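# Hang two metal bars on color-matched rack arms

## Task

Place each of the two short metal bars across the pair of rack arms whose labels (each label is just above its arm) share the color of that bar's painted ends. Each bar must lie on both arms of its pair with its center between them, and must stay there on its own without the robot holding it. Finish by releasing the bars and moving the grippers away.

## Robot and tools

Robot: two arms, left_arm and right_arm. Each has six joints plus a parallel gripper. Everywhere (rows, Joint positions, velocities, targets, torques, step readings) an arm's joints are listed in this fixed order: wrist roll, elbow, waist, wrist yaw, shoulder, wrist pitch. Use only this order.

Frame: one scene frame shared by both arms. Origin on the table surface midway between the arms; +x points out over the table, +z up; left_arm sits on the +y side. The names left and right do not refer to image sides. The state line (left_arm: ... | right_arm: ...) gives each gripper's end_effector_position in metres and end_effector_quat_wxyz. The printed position can be somewhat wrong, worse when the arm is stretched far. Fingers point along the gripper's +z axis and close along its y axis; the reported point lies between the pads, roughly 1 cm short of the fingertips.

execute_actions(actions): actions is a list of up to 15 actions. Each action is a table of up to 15 rows; each row lasts one control step (1/30 s), and a table shorter than 15 rows repeats its final row to fill out the 15 steps. A row is one list covering both arms: 14 numbers in [-1, 1], namely left_arm's 6 joint values then its opening, then right_arm's 6 joint values then its opening. Joint values are offsets, not poses: each is measured from that arm's angles at the start of the current action (not from the previous row); for the first action of a call, from the angles last reported in this scene. Scaling: 1.0 equals 1.202 rad for waist, 1.258 shoulder, 1.238 elbow, 2.073 wrist pitch, 2.022 for wrist yaw and wrist roll. Opening is absolute: +1 fully open, -1 closed. Optionally append 12 stiffness scales in [0, 1] (left_arm's 6, then right_arm's 6, in joint order); each multiplies that joint's position gain and stays until changed. An empty list just returns state and images.

Joint ranges (rad), for both arms: waist -2.618 to 3.054, shoulder 0.000 to 3.142, elbow 0.000 to 3.142, wrist pitch -1.571 to 1.571, wrist yaw -1.571 to 1.571, wrist roll -2.094 to 2.094. The true ends may differ by up to 0.036 rad. If an action asks any joint to go more than 0.036 rad outward beyond its end (judged from the action's start angles), that action is rejected for both arms; if the first action fails this, or any action is malformed, the entire call does nothing. Requests past the real end are clipped, and the result then says "joint sent to its limit" (its absence proves nothing).

move(target, speed, blocking): target is one row laid out as above (14 numbers, optional stiffness), its joint offsets counted from the Joint positions in the most recent result that printed them. All joints travel in sync, so grippers trace curves; nothing avoids obstacles or the other arm. Path time is clamped to 0.5 to 10 s. speed (0.01 to 2 rad/s, default 0.5) caps the joint with the longest way to go. Finger openings are applied at the start. The result adds a move: line with the ending (done, off_target, moving, held, fault), limits=held or limits=none, and each arm's joint farthest from target. With blocking=false the result comes after 0.5 s while motion continues; use wait(0) to check, and wait or stop before sending other motion. Faster moves and targets pushed past a contact press harder.

wait(seconds): 0 to 10; arms hold their last command; returns early if a running move ends. stop(): brakes a running move (needs room; fingers keep going). zoom_image(camera, region): camera is cam_high, cam_low (504x504), cam_left_wrist or cam_right_wrist (616x616); region [x0, y0, x1, y1] in pixels from the top-left, at most 504 by 504. finished_scene(scene): ends the current scene by its number; irreversible; result says if the task succeeded.

Motion details: joint speed is capped, so big offsets may need several actions. Per step, each joint's target stays within a lead of its measured angle (0.202 waist, 0.258 shoulder, 0.238 elbow, 0.573 wrist pitch, 0.522 wrist yaw and roll), and targets are pulled back if they would move the gripper over 70 mm. Joint targets shows current drive goals. Sending zeros can let an arm sag; correct toward the wanted angles early in a reply. "joint command not followed" means a clearance check altered some targets. HELD in step readings marks steps where an arm was held back.

Results: Joint positions and Joint velocities give per-arm joints (rad, rad/s) then finger gap (m, 0.094 fully open). grip_measured is the opening on the command scale (each gripper may be off by about 1 mm). To grip, command roughly 0.03 below grip_measured; pads push about 50 to 62 N, less on very thin parts. Joint torques are total drive output, with offset and noise.

Hazards: keep the arms from striking or pressing each other; do not drop, slam or knock anything, and nothing may leave the table. Held parts may be tugged and loose ones nudged at random. The simulation keeps running while you compose replies, holding the last command. Holding loads heats motors: MOTOR HOT at 75 °C, a 10 s stop of that arm at 90 °C, and at 100 °C the arm goes limp and falls; these show as OVER-TEMPERATURE FAULT lines.

Each tool is called after ">>>" by a JSON object that holds its "fn" and its "kwargs", one argument or row to a line.

## Session

>>> {"fn": "execute_actions", "kwargs": {
  "actions": []
}}

Scene clock: 0.00 s.
left_arm: end_effector_position=(+0.3350, +0.2700, +0.4139) grip_measured=+1.000 end_effector_quat_wxyz=(+0.712, -0.002, +0.702, +0.003) | right_arm: end_effector_position=(+0.3874, -0.4295, +0.4107) grip_measured=+1.000 end_effector_quat_wxyz=(+0.706, +0.054, +0.703, -0.059)
Joint names: [wrist roll, elbow, waist, wrist yaw, shoulder, wrist pitch]
Joint positions: left_arm=[ 0.001  1.055 -0.012  0.006  1.038 -0.002  0.094] | right_arm=[-0.007  1.057  0.     0.001  1.049 -0.003  0.094]
Joint velocities: left_arm=[ 0.007  0.012 -0.012  0.037  0.007 -0.022  0.   ] | right_arm=[ 0.022 -0.017 -0.012  0.022 -0.022 -0.081  0.   ]
Joint torques (N m, as the arm reports them, + toward a larger angle): no reading
Motor temperatures (°C, as the motors report them): left_arm=[25 24 24 25 27 26] | right_arm=[23 24 25 24 25 25]
Joint targets: left_arm=[0.002 1.069 -0.012 0.006 1.029 0.011] | right_arm=[-0.009 1.064 0.000 0.001 1.042 -0.008]
Joint stiffness scale: left_arm=[1. 1. 1. 1. 1. 1.] | right_arm=[1. 1. 1. 1. 1. 1.]

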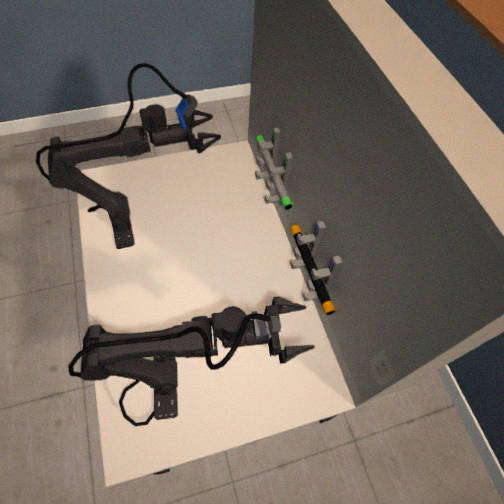

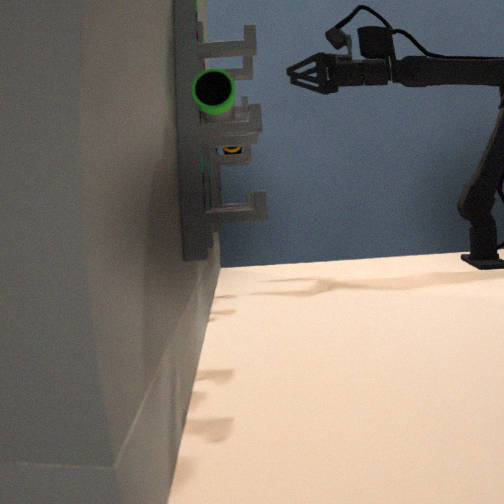

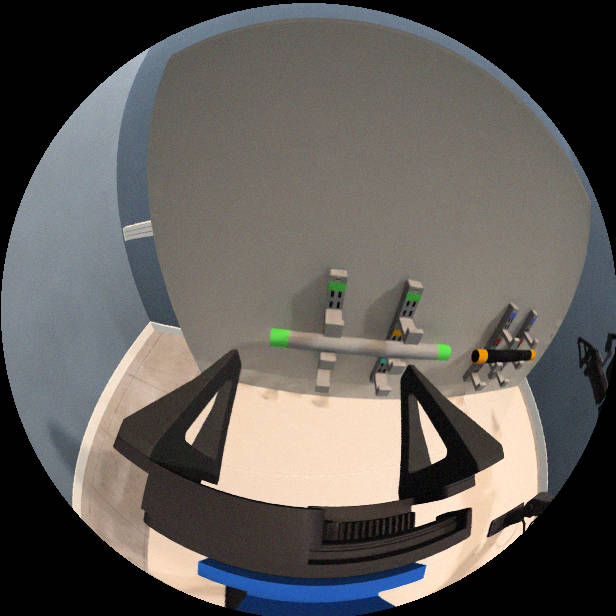

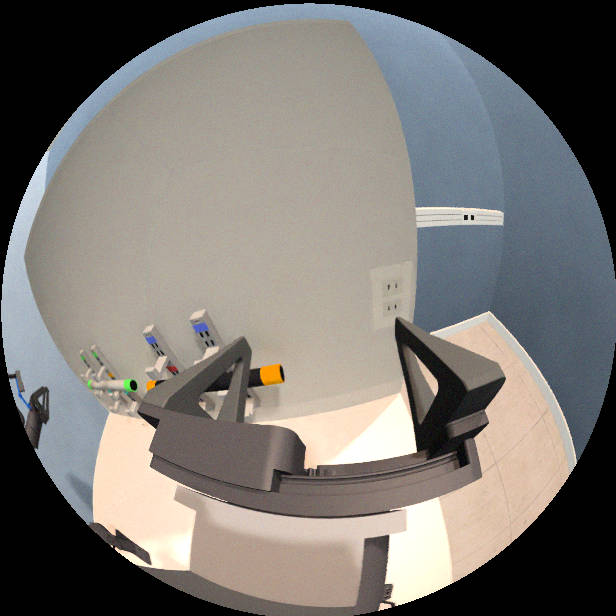

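>>> {"fn": "move", "kwargs": {
  "target": [0.777,0,-0.1,0,0.3,0.18,1,0.777,-0.2,0.3,0.1,0,0,1],
  "speed": 1.2
}}

Scene clock: 2.73 s.
left_arm: end_effector_position=(+0.4322, +0.2173, +0.3465) grip_measured=+1.000 end_effector_quat_wxyz=(+0.522, +0.530, +0.473, +0.472) | right_arm: end_effector_position=(+0.3897, -0.3283, +0.2984) grip_measured=+1.000 end_effector_quat_wxyz=(+0.452, +0.538, +0.564, +0.433)
Joint names: [wrist roll, elbow, waist, wrist yaw, shoulder, wrist pitch]
Joint positions: left_arm=[ 1.577  1.055 -0.125  0.006  1.415  0.349  0.094] | right_arm=[1.568 0.828 0.353 0.188 1.049 0.    0.094]
Joint velocities: left_arm=[-0.037 -0.022 -0.012  0.022 -0.007 -0.066  0.   ] | right_arm=[-0.022 -0.012 -0.012 -0.037 -0.012 -0.081  0.   ]
Joint torques (N m, as the arm reports them, + toward a larger angle): left_arm=[-0.08  8.2  -0.62  0.01 -5.3   1.79] | right_arm=[-0.04  6.72  0.68  0.14 -1.89  1.79]
Motor temperatures (°C, as the motors report them): left_arm=[25 24 24 25 27 27] | right_arm=[23 24 25 24 25 25]
Joint targets: left_arm=[1.572 1.055 -0.133 0.006 1.415 0.371] | right_arm=[1.564 0.810 0.361 0.204 1.049 -0.003]
Joint stiffness scale: left_arm=[1. 1. 1. 1. 1. 1.] | right_arm=[1. 1. 1. 1. 1. 1.]
move: off_target (left_arm); limits=none; left_arm: farthest joint: the wrist pitch, 0.022 radians from its target (0.373 radians at the start); right_arm: farthest joint: the elbow, 0.018 radians from its target (0.248 radians at the start)

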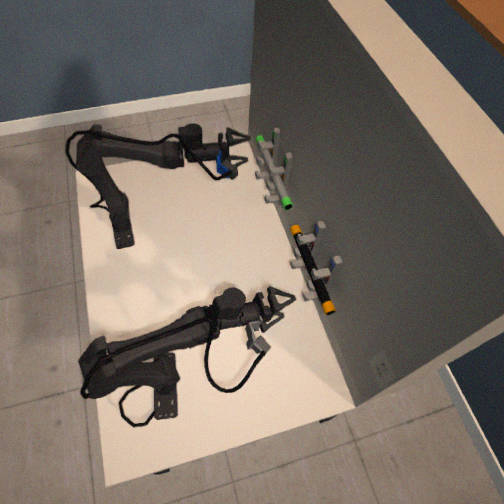

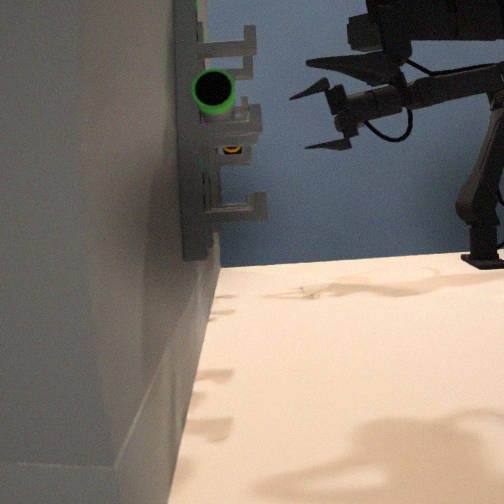

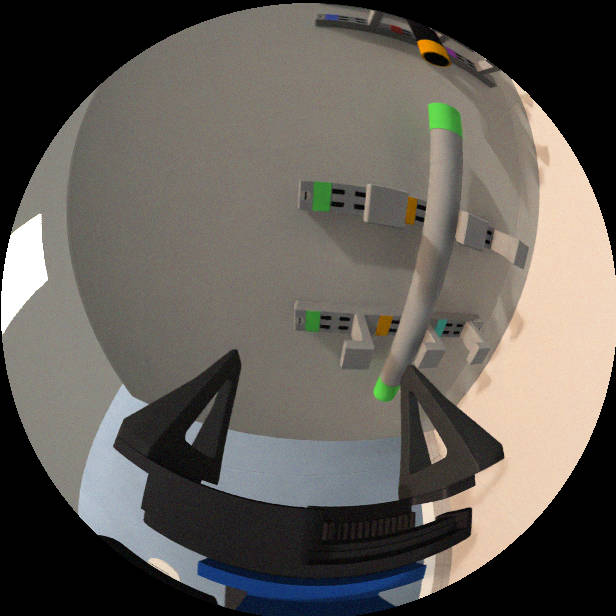

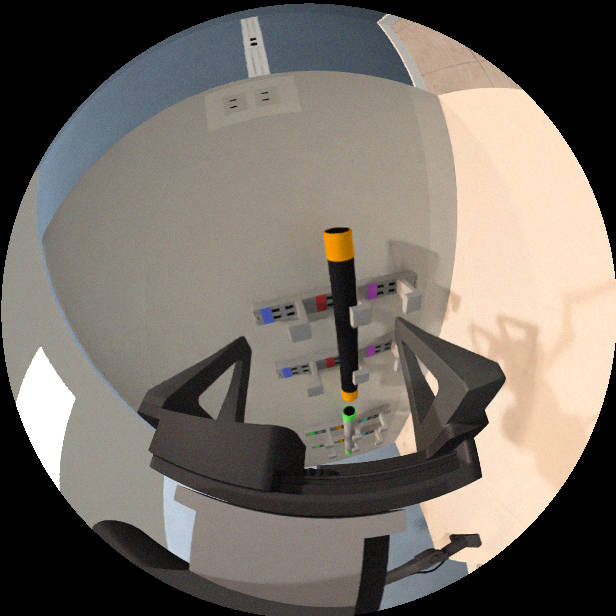

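>>> {"fn": "move", "kwargs": {
  "target": [0,-0.2,-0.15,-0.15,0.14,0.225,1,0,0,-0.5,0,-0.3,0,1],
  "speed": 0.8
}}

Scene clock: 5.20 s.
left_arm: end_effector_position=(+0.4358, +0.1826, +0.2564) grip_measured=+1.000 end_effector_quat_wxyz=(+0.498, +0.498, +0.496, +0.507) | right_arm: end_effector_position=(+0.2669, -0.5131, +0.4163) grip_measured=+1.000 end_effector_quat_wxyz=(+0.662, +0.581, +0.300, +0.367)
Joint names: [wrist roll, elbow, waist, wrist yaw, shoulder, wrist pitch]
Joint positions: left_arm=[ 1.584  0.815 -0.301 -0.285  1.592  0.79   0.094] | right_arm=[ 1.573  0.828 -0.24   0.187  0.683  0.004  0.094]
Joint velocities: left_arm=[ 0.022 -0.007 -0.007  0.007 -0.017  0.022  0.   ] | right_arm=[-0.007 -0.002  0.017 -0.066 -0.007 -0.007  0.   ]
Joint torques (N m, as the arm reports them, + toward a larger angle): left_arm=[-0.08  6.83 -0.44 -0.14 -6.13  1.76] | right_arm=[-0.06  7.57 -0.64 -0.03  0.25  1.7 ]
Motor temperatures (°C, as the motors report them): left_arm=[25 25 24 25 27 28] | right_arm=[23 25 25 24 25 26]
Joint targets: left_arm=[1.578 0.807 -0.306 -0.298 1.591 0.815] | right_arm=[1.568 0.828 -0.248 0.188 0.671 0.000]
Joint stiffness scale: left_arm=[1. 1. 1. 1. 1. 1.] | right_arm=[1. 1. 1. 1. 1. 1.]
move: off_target (left_arm); limits=none; left_arm: farthest joint: the wrist pitch, 0.026 radians from its target (0.466 radians at the start); right_arm: farthest joint: the shoulder, 0.011 radians from its target (0.377 radians at the start)

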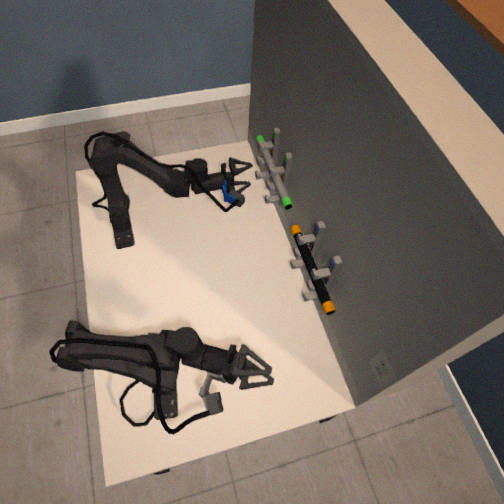

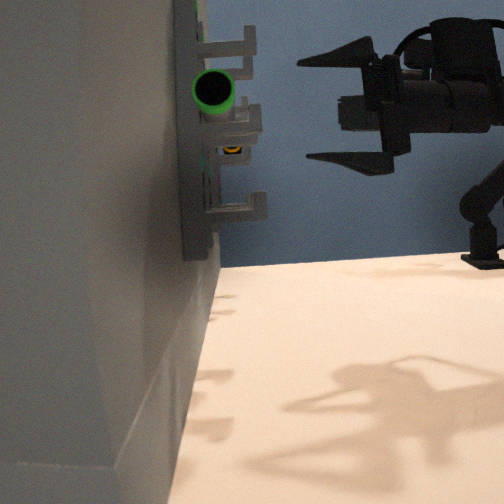

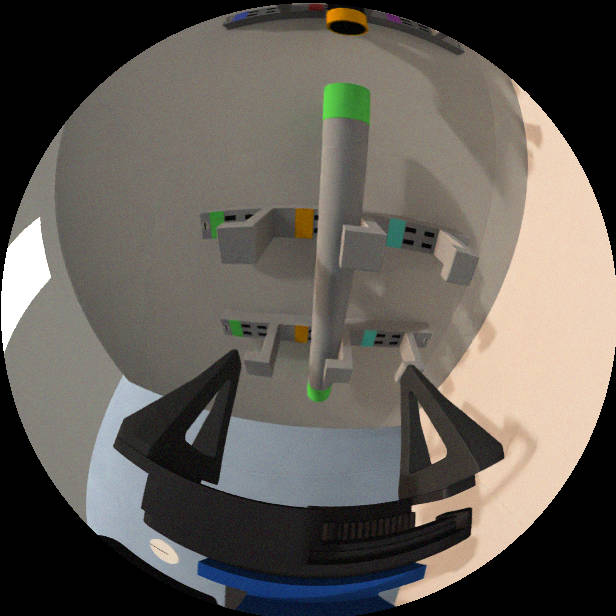

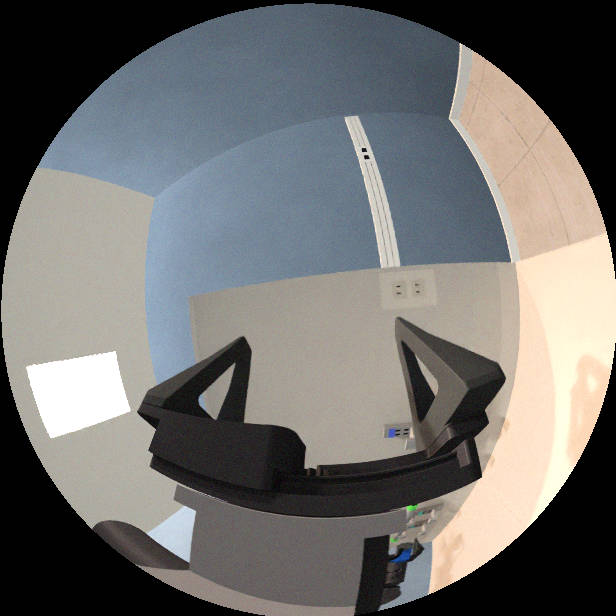

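>>> {"fn": "move", "kwargs": {
  "target": [-0.005,0.265,0.025,0.012,0.222,-0.012,0.5,0,0,0,0,0,0,1],
  "speed": 0.3
}}

Scene clock: 7.27 s.
left_arm: end_effector_position=(+0.5091, +0.1730, +0.2424) grip_measured=+0.502 end_effector_quat_wxyz=(+0.488, +0.502, +0.502, +0.508) | right_arm: end_effector_position=(+0.2669, -0.5131, +0.4163) grip_measured=+1.000 end_effector_quat_wxyz=(+0.661, +0.582, +0.298, +0.369)
Joint names: [wrist roll, elbow, waist, wrist yaw, shoulder, wrist pitch]
Joint positions: left_arm=[ 1.588  1.105 -0.278 -0.273  1.87   0.758  0.071] | right_arm=[ 1.578  0.828 -0.24   0.187  0.683  0.004  0.094]
Joint velocities: left_arm=[ 0.022 -0.012  0.002 -0.037 -0.002 -0.022 -0.001] | right_arm=[-0.081 -0.007 -0.017  0.007 -0.002 -0.007  0.   ]
Joint torques (N m, as the arm reports them, + toward a larger angle): left_arm=[-0.14 10.89  0.63  0.1  -8.29  1.7 ] | right_arm=[-0.05  7.61  0.02 -0.04  1.1   1.74]
Motor temperatures (°C, as the motors report them): left_arm=[25 25 24 25 28 28] | right_arm=[23 25 25 24 25 26]
Joint targets: left_arm=[1.574 1.143 -0.271 -0.260 1.871 0.765] | right_arm=[1.573 0.828 -0.240 0.187 0.683 0.004]
Joint stiffness scale: left_arm=[1. 1. 1. 1. 1. 1.] | right_arm=[1. 1. 1. 1. 1. 1.]
move: off_target (left_arm); limits=none; left_arm: farthest joint: the elbow, 0.039 radians from its target (0.328 radians at the start); right_arm: farthest joint: the wrist roll, 0.005 radians from its target (0.000 radians at the start)

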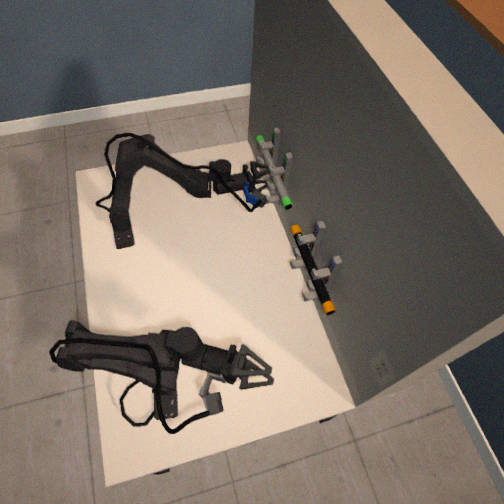

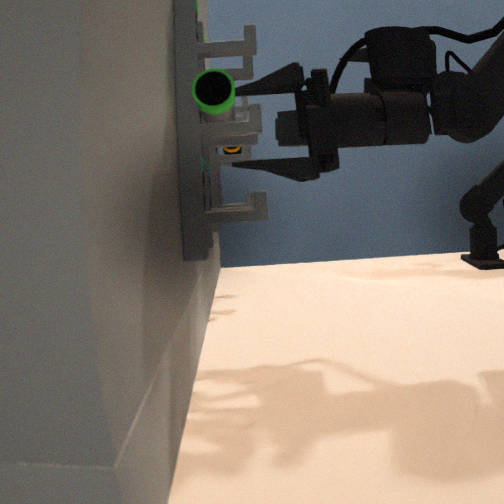

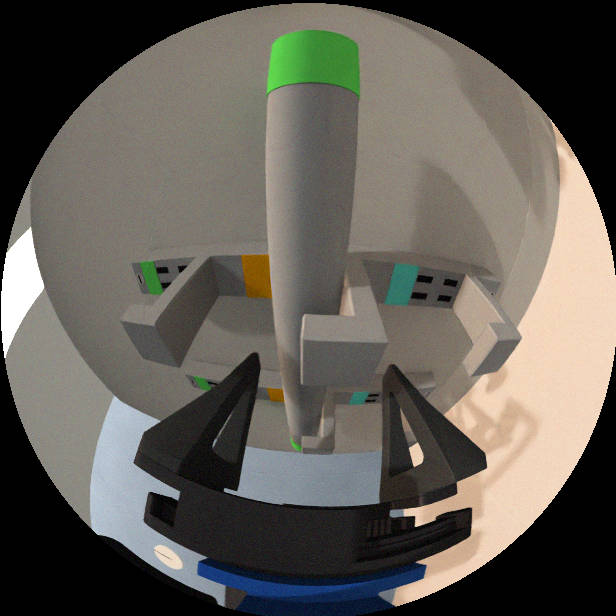

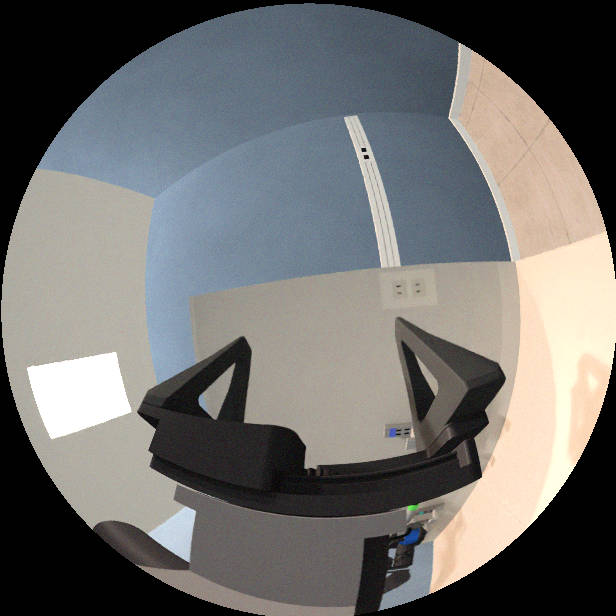

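>>> {"fn": "move", "kwargs": {
  "target": [-0.015,0.132,0.048,0.03,0.039,-0.028,0.5,0,0,0,0,0,0,1],
  "speed": 0.2
}}

Scene clock: 9.33 s.
left_arm: end_effector_position=(+0.5339, +0.1892, +0.2614) grip_measured=+0.502 end_effector_quat_wxyz=(+0.496, +0.492, +0.503, +0.509) | right_arm: end_effector_position=(+0.2669, -0.5131, +0.4163) grip_measured=+1.000 end_effector_quat_wxyz=(+0.660, +0.582, +0.297, +0.370)
Joint names: [wrist roll, elbow, waist, wrist yaw, shoulder, wrist pitch]
Joint positions: left_arm=[ 1.575  1.231 -0.226 -0.226  1.915  0.694  0.071] | right_arm=[ 1.582  0.828 -0.24   0.187  0.683  0.004  0.094]
Joint velocities: left_arm=[-0.066  0.012 -0.022  0.022  0.017 -0.037  0.   ] | right_arm=[ 0.037  0.002 -0.012  0.037  0.002 -0.11   0.   ]
Joint torques (N m, as the arm reports them, + toward a larger angle): left_arm=[-0.16 11.09  0.55  0.09 -8.62  1.69] | right_arm=[-0.05  7.61  0.01 -0.03  1.09  1.75]
Motor temperatures (°C, as the motors report them): left_arm=[25 26 24 25 29 29] | right_arm=[23 25 25 24 25 26]
Joint targets: left_arm=[1.558 1.268 -0.220 -0.213 1.919 0.699] | right_arm=[1.578 0.828 -0.240 0.187 0.683 0.004]
Joint stiffness scale: left_arm=[1. 1. 1. 1. 1. 1.] | right_arm=[1. 1. 1. 1. 1. 1.]
move: off_target (left_arm); limits=none; left_arm: farthest joint: the elbow, 0.037 radians from its target (0.164 radians at the start); right_arm: farthest joint: the wrist roll, 0.004 radians from its target (0.000 radians at the start)

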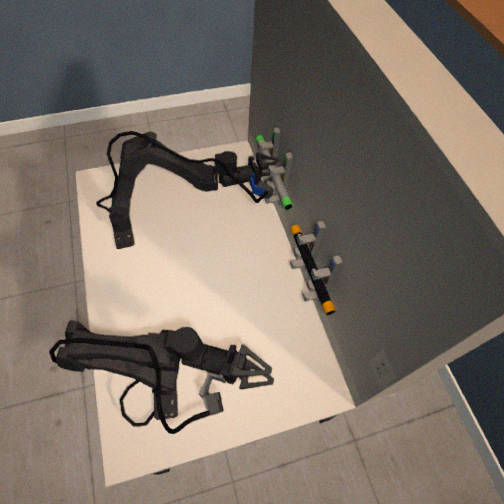

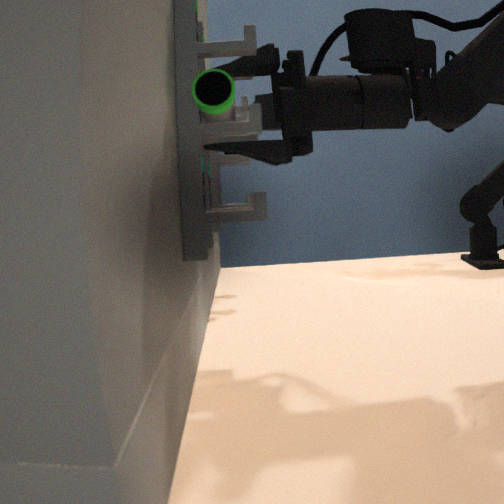

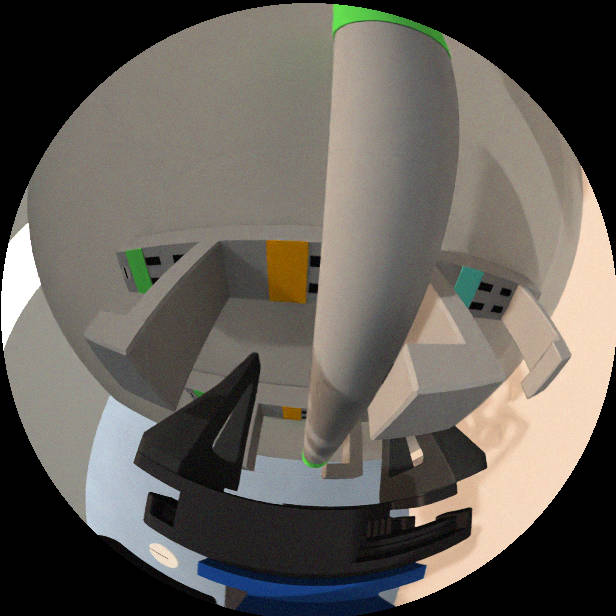

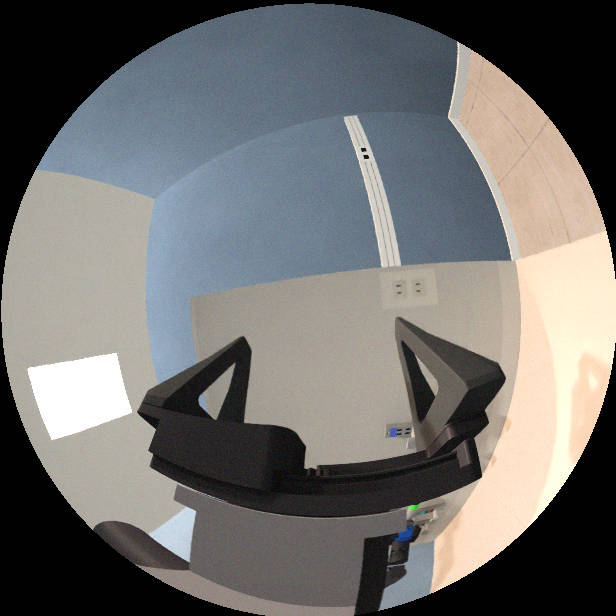

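>>> {"fn": "move", "kwargs": {
  "target": [0.02,0.03,0,0,0,-0.014,-0.45,0,0,0,0,0,0,1],
  "speed": 0.1
}}

Scene clock: 10.47 s.
left_arm: end_effector_position=(+0.5343, +0.1891, +0.2549) grip_measured=-0.395 end_effector_quat_wxyz=(+0.482, +0.506, +0.501, +0.511) | right_arm: end_effector_position=(+0.2669, -0.5131, +0.4163) grip_measured=+1.000 end_effector_quat_wxyz=(+0.659, +0.583, +0.296, +0.372)
Joint names: [wrist roll, elbow, waist, wrist yaw, shoulder, wrist pitch]
Joint positions: left_arm=[ 1.602  1.231 -0.226 -0.226  1.918  0.674  0.028] | right_arm=[ 1.587  0.828 -0.24   0.187  0.683  0.004  0.094]
Joint velocities: left_arm=[-0.037 -0.017 -0.002 -0.037 -0.012 -0.022 -0.   ] | right_arm=[ 0.051 -0.002  0.012 -0.022  0.022  0.022  0.   ]
Joint torques (N m, as the arm reports them, + toward a larger angle): left_arm=[ 0.08 11.18 -0.05 -0.04 -9.46  1.54] | right_arm=[-0.05  7.6   0.02 -0.03  1.1   1.74]
Motor temperatures (°C, as the motors report them): left_arm=[25 26 24 25 29 29] | right_arm=[23 25 25 24 25 27]
Joint targets: left_arm=[1.615 1.268 -0.226 -0.226 1.915 0.665] | right_arm=[1.582 0.828 -0.240 0.187 0.683 0.004]
Joint stiffness scale: left_arm=[1. 1. 1. 1. 1. 1.] | right_arm=[1. 1. 1. 1. 1. 1.]
move: off_target (left_arm); limits=none; left_arm: farthest joint: the elbow, 0.037 radians from its target (0.037 radians at the start); right_arm: farthest joint: the wrist roll, 0.005 radians from its target (0.000 radians at the start)

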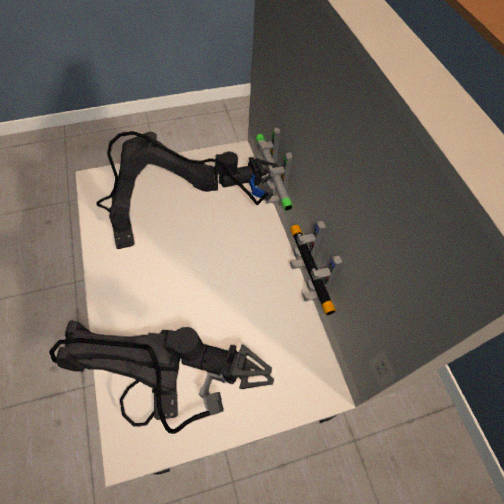

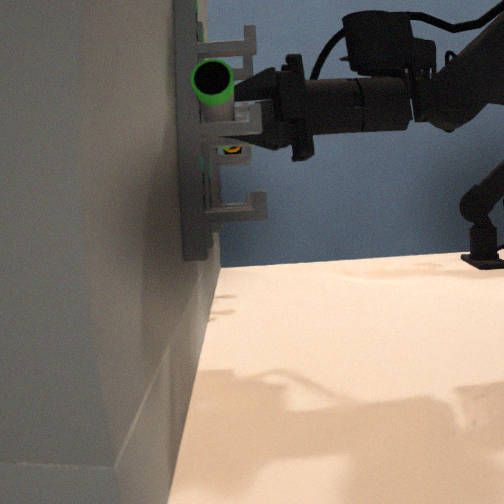

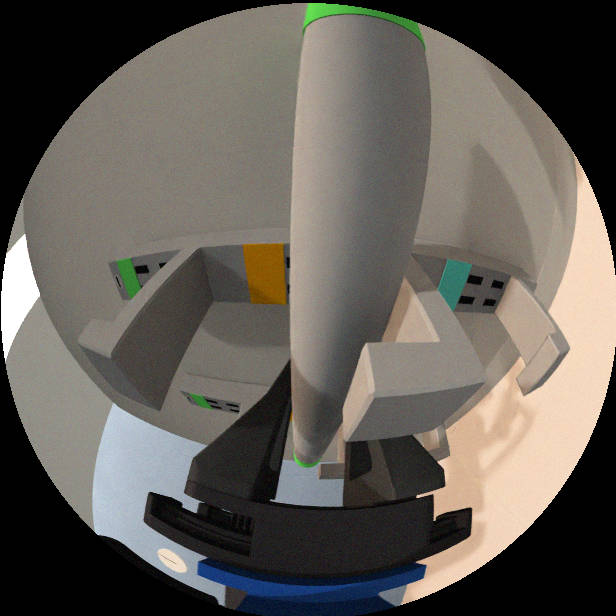

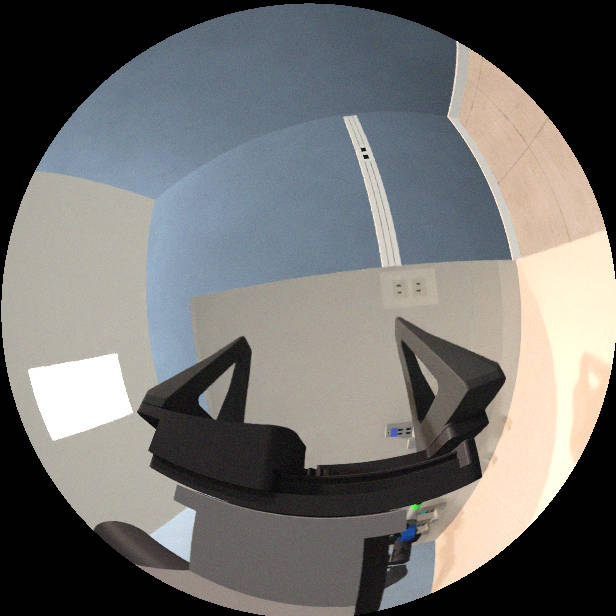

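>>> {"fn": "move", "kwargs": {
  "target": [-0.026,0.033,0,0,-0.005,0.058,-0.45,0,0,0,0,0,0,1],
  "speed": 0.15
}}

Scene clock: 12.13 s.
left_arm: end_effector_position=(+0.5343, +0.1891, +0.2615) grip_measured=-0.395 end_effector_quat_wxyz=(+0.499, +0.489, +0.503, +0.508) | right_arm: end_effector_position=(+0.2669, -0.5131, +0.4163) grip_measured=+1.000 end_effector_quat_wxyz=(+0.658, +0.584, +0.294, +0.373)
Joint names: [wrist roll, elbow, waist, wrist yaw, shoulder, wrist pitch]
Joint positions: left_arm=[ 1.57   1.231 -0.226 -0.226  1.918  0.701  0.028] | right_arm=[ 1.591  0.828 -0.24   0.187  0.683  0.004  0.094]
Joint velocities: left_arm=[-0.037 -0.002 -0.002  0.022  0.002  0.022 -0.   ] | right_arm=[-0.007 -0.012  0.027 -0.007 -0.002 -0.051  0.   ]
Joint torques (N m, as the arm reports them, + toward a larger angle): left_arm=[-0.3  11.64  0.13  0.   -9.34  2.44] | right_arm=[-0.05  7.6   0.01 -0.04  1.1   1.75]
Motor temperatures (°C, as the motors report them): left_arm=[25 27 24 25 29 30] | right_arm=[23 25 25 24 25 27]
Joint targets: left_arm=[1.549 1.272 -0.226 -0.226 1.912 0.794] | right_arm=[1.587 0.828 -0.240 0.187 0.683 0.004]
Joint stiffness scale: left_arm=[1. 1. 1. 1. 1. 1.] | right_arm=[1. 1. 1. 1. 1. 1.]
move: off_target (left_arm); limits=none; left_arm: farthest joint: the wrist pitch, 0.093 radians from its target (0.120 radians at the start); right_arm: farthest joint: the wrist roll, 0.004 radians from its target (0.000 radians at the start)

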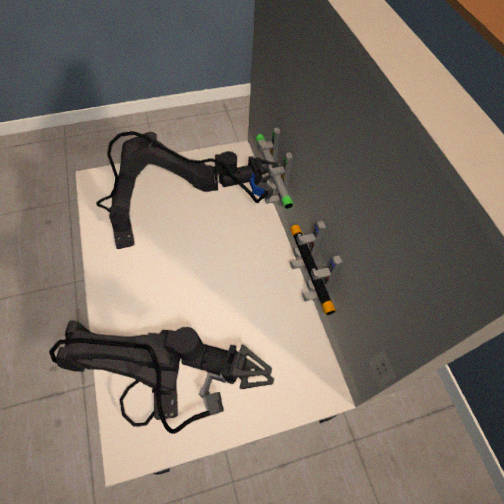

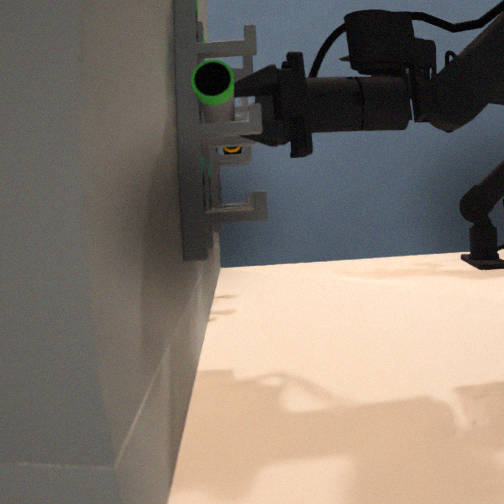

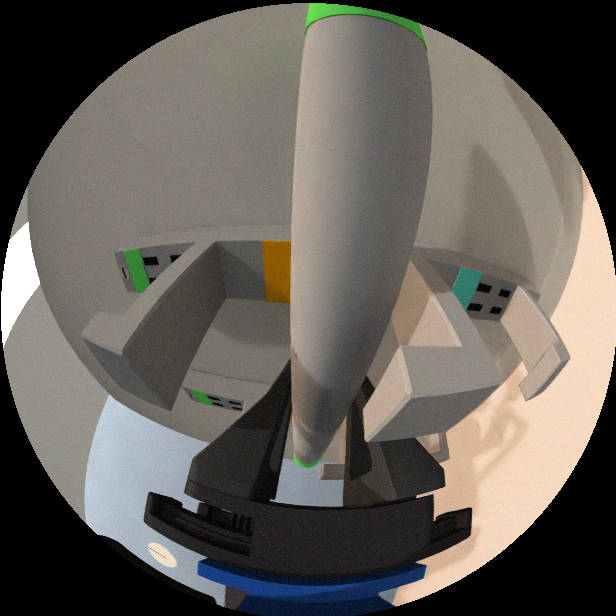

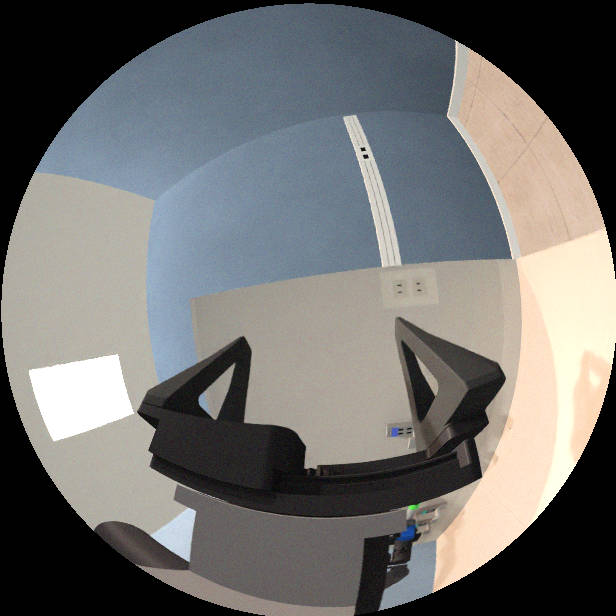

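>>> {"fn": "execute_actions", "kwargs": {
  "actions": [
    [[-0.012,0.033,0,0,-0.005,0.055,-0.45,0,0,0,0,0,0,1],[-0.012,0.033,0,0,-0.005,0.06,-0.45,0,0,0,0,0,0,1],[-0.012,0.033,0,0,-0.005,0.066,-0.45,0,0,0,0,0,0,1],[-0.012,0.033,0,0,-0.005,0.072,-0.45,0,0,0,0,0,0,1],[-0.012,0.033,0,0,-0.005,0.077,-0.45,0,0,0,0,0,0,1]]
  ]
}}

>>> {"fn": "wait", "kwargs": {
  "seconds": 0.3
}}

Scene clock: 13.00 s.
left_arm: end_effector_position=(+0.5346, +0.1892, +0.2624) grip_measured=-0.395 end_effector_quat_wxyz=(+0.501, +0.487, +0.503, +0.510) | right_arm: end_effector_position=(+0.2669, -0.5131, +0.4163) grip_measured=+1.000 end_effector_quat_wxyz=(+0.658, +0.584, +0.293, +0.375)
Joint names: [wrist roll, elbow, waist, wrist yaw, shoulder, wrist pitch]
Joint positions: left_arm=[ 1.568  1.231 -0.226 -0.227  1.921  0.711  0.028] | right_arm=[ 1.596  0.828 -0.24   0.187  0.683  0.004  0.094]
Joint velocities: left_arm=[-0.022 -0.007  0.022 -0.007 -0.002 -0.007 -0.001] | right_arm=[-0.037 -0.002 -0.002 -0.022  0.002  0.007  0.   ]
Joint torques (N m, as the arm reports them, + toward a larger angle): left_arm=[-0.24 11.57 -0.01 -0.07 -9.72  2.95] | right_arm=[-0.04  7.59  0.02 -0.04  1.09  1.74]
Motor temperatures (°C, as the motors report them): left_arm=[25 27 24 25 30 30] | right_arm=[23 26 25 24 25 27]
Joint targets: left_arm=[1.546 1.272 -0.226 -0.226 1.912 0.861] | right_arm=[1.591 0.828 -0.240 0.187 0.683 0.004]
Joint stiffness scale: left_arm=[1. 1. 1. 1. 1. 1.] | right_arm=[1. 1. 1. 1. 1. 1.]
Step readings (joint positions):
0: left_arm=[1.570 1.231 -0.226 -0.226 1.918 0.701] | right_arm=[1.591 0.828 -0.240 0.187 0.683 0.004]
1: left_arm=[1.569 1.231 -0.226 -0.226 1.918 0.703] | right_arm=[1.592 0.828 -0.240 0.187 0.683 0.004]
2: left_arm=[1.568 1.231 -0.226 -0.226 1.919 0.705] | right_arm=[1.593 0.828 -0.240 0.187 0.683 0.004]
4: left_arm=[1.568 1.231 -0.226 -0.227 1.920 0.709] | right_arm=[1.594 0.828 -0.240 0.187 0.683 0.004]
8: left_arm=[1.568 1.231 -0.226 -0.227 1.921 0.711] | right_arm=[1.595 0.828 -0.240 0.187 0.683 0.004]
15: Joint positions above

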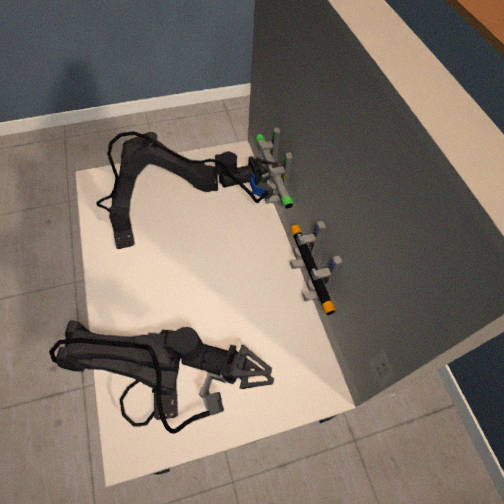

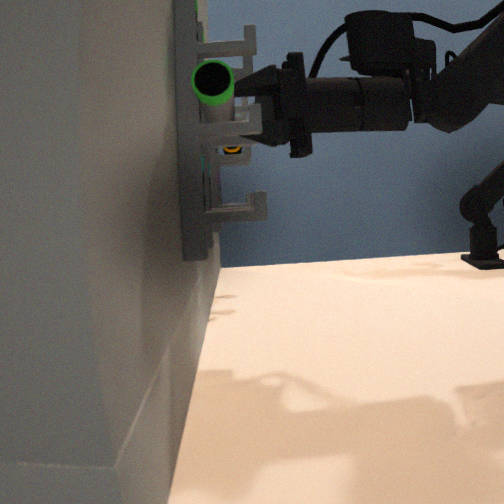

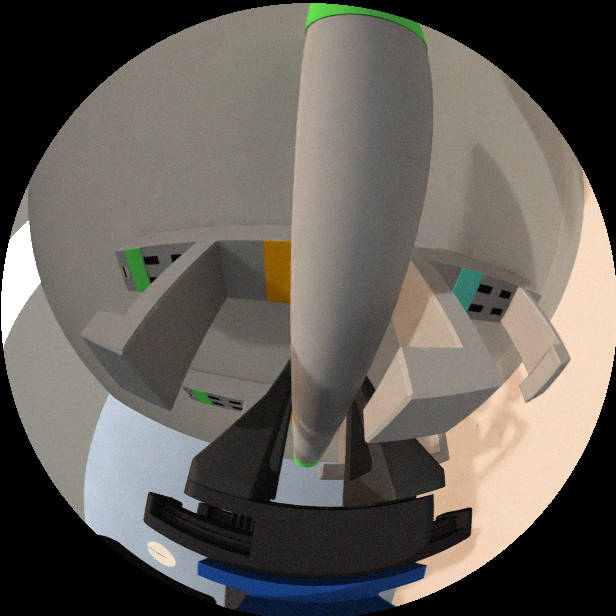

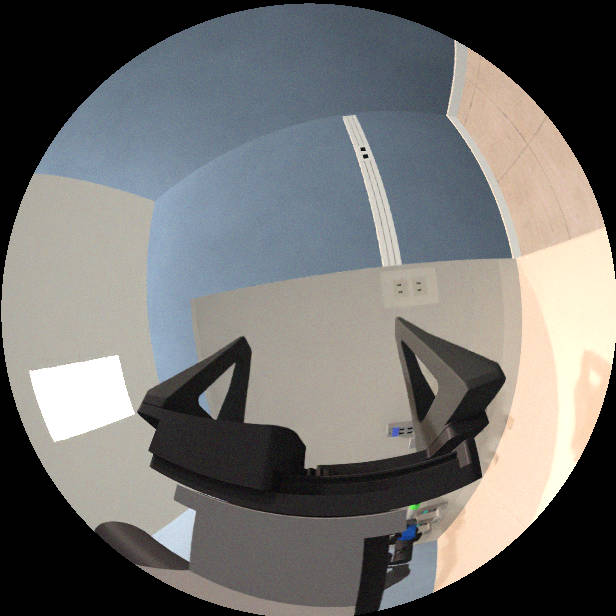

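Scene clock: 13.30 s.
left_arm: end_effector_position=(+0.5346, +0.1892, +0.2624) grip_measured=-0.395 end_effector_quat_wxyz=(+0.501, +0.487, +0.503, +0.510) | right_arm: end_effector_position=(+0.2669, -0.5131, +0.4163) grip_measured=+1.000 end_effector_quat_wxyz=(+0.658, +0.584, +0.293, +0.375)
Joint names: [wrist roll, elbow, waist, wrist yaw, shoulder, wrist pitch]
Joint positions: left_arm=[ 1.568  1.231 -0.226 -0.227  1.921  0.711  0.028] | right_arm=[ 1.596  0.828 -0.24   0.187  0.683  0.004  0.094]
Joint velocities: left_arm=[-0.022  0.002 -0.012 -0.007 -0.032 -0.022 -0.001] | right_arm=[-0.022 -0.002  0.007 -0.007 -0.002  0.022  0.   ]
Joint torques (N m, as the arm reports them, + toward a larger angle): left_arm=[-0.24 11.24  0.16  0.05 -9.66  2.99] | right_arm=[-0.05  7.6   0.02 -0.04  1.09  1.75]
Motor temperatures (°C, as the motors report them): left_arm=[25 27 24 25 30 30] | right_arm=[23 26 25 24 25 27]
Joint targets: left_arm=[1.546 1.272 -0.226 -0.226 1.912 0.861] | right_arm=[1.591 0.828 -0.240 0.187 0.683 0.004]
Joint stiffness scale: left_arm=[1. 1. 1. 1. 1. 1.] | right_arm=[1. 1. 1. 1. 1. 1.]
wait: 0.30 s; at rest by 0.17 s

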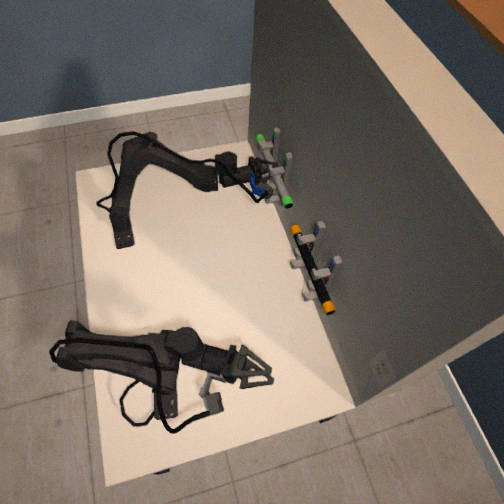

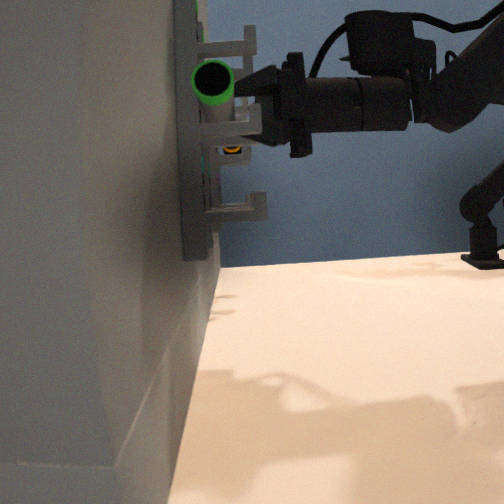

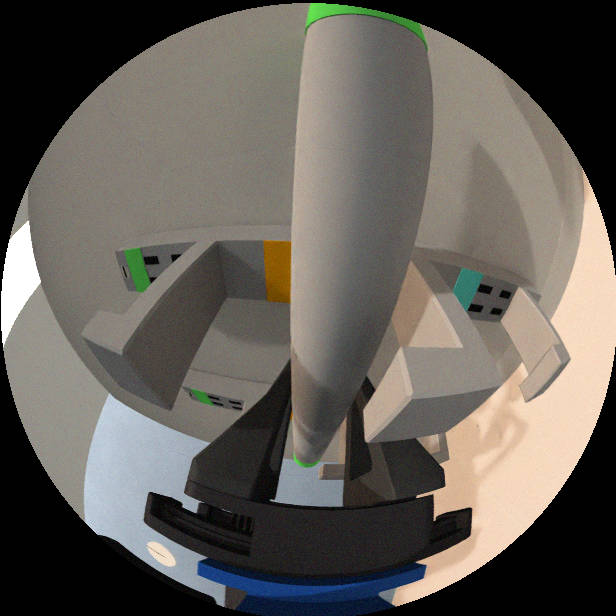

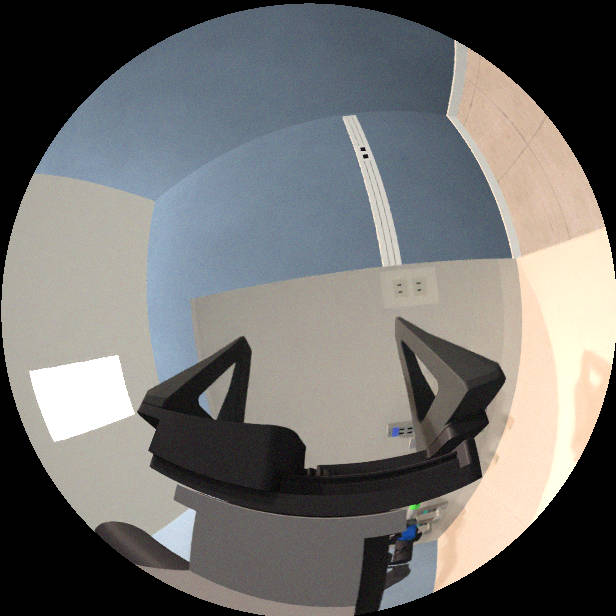

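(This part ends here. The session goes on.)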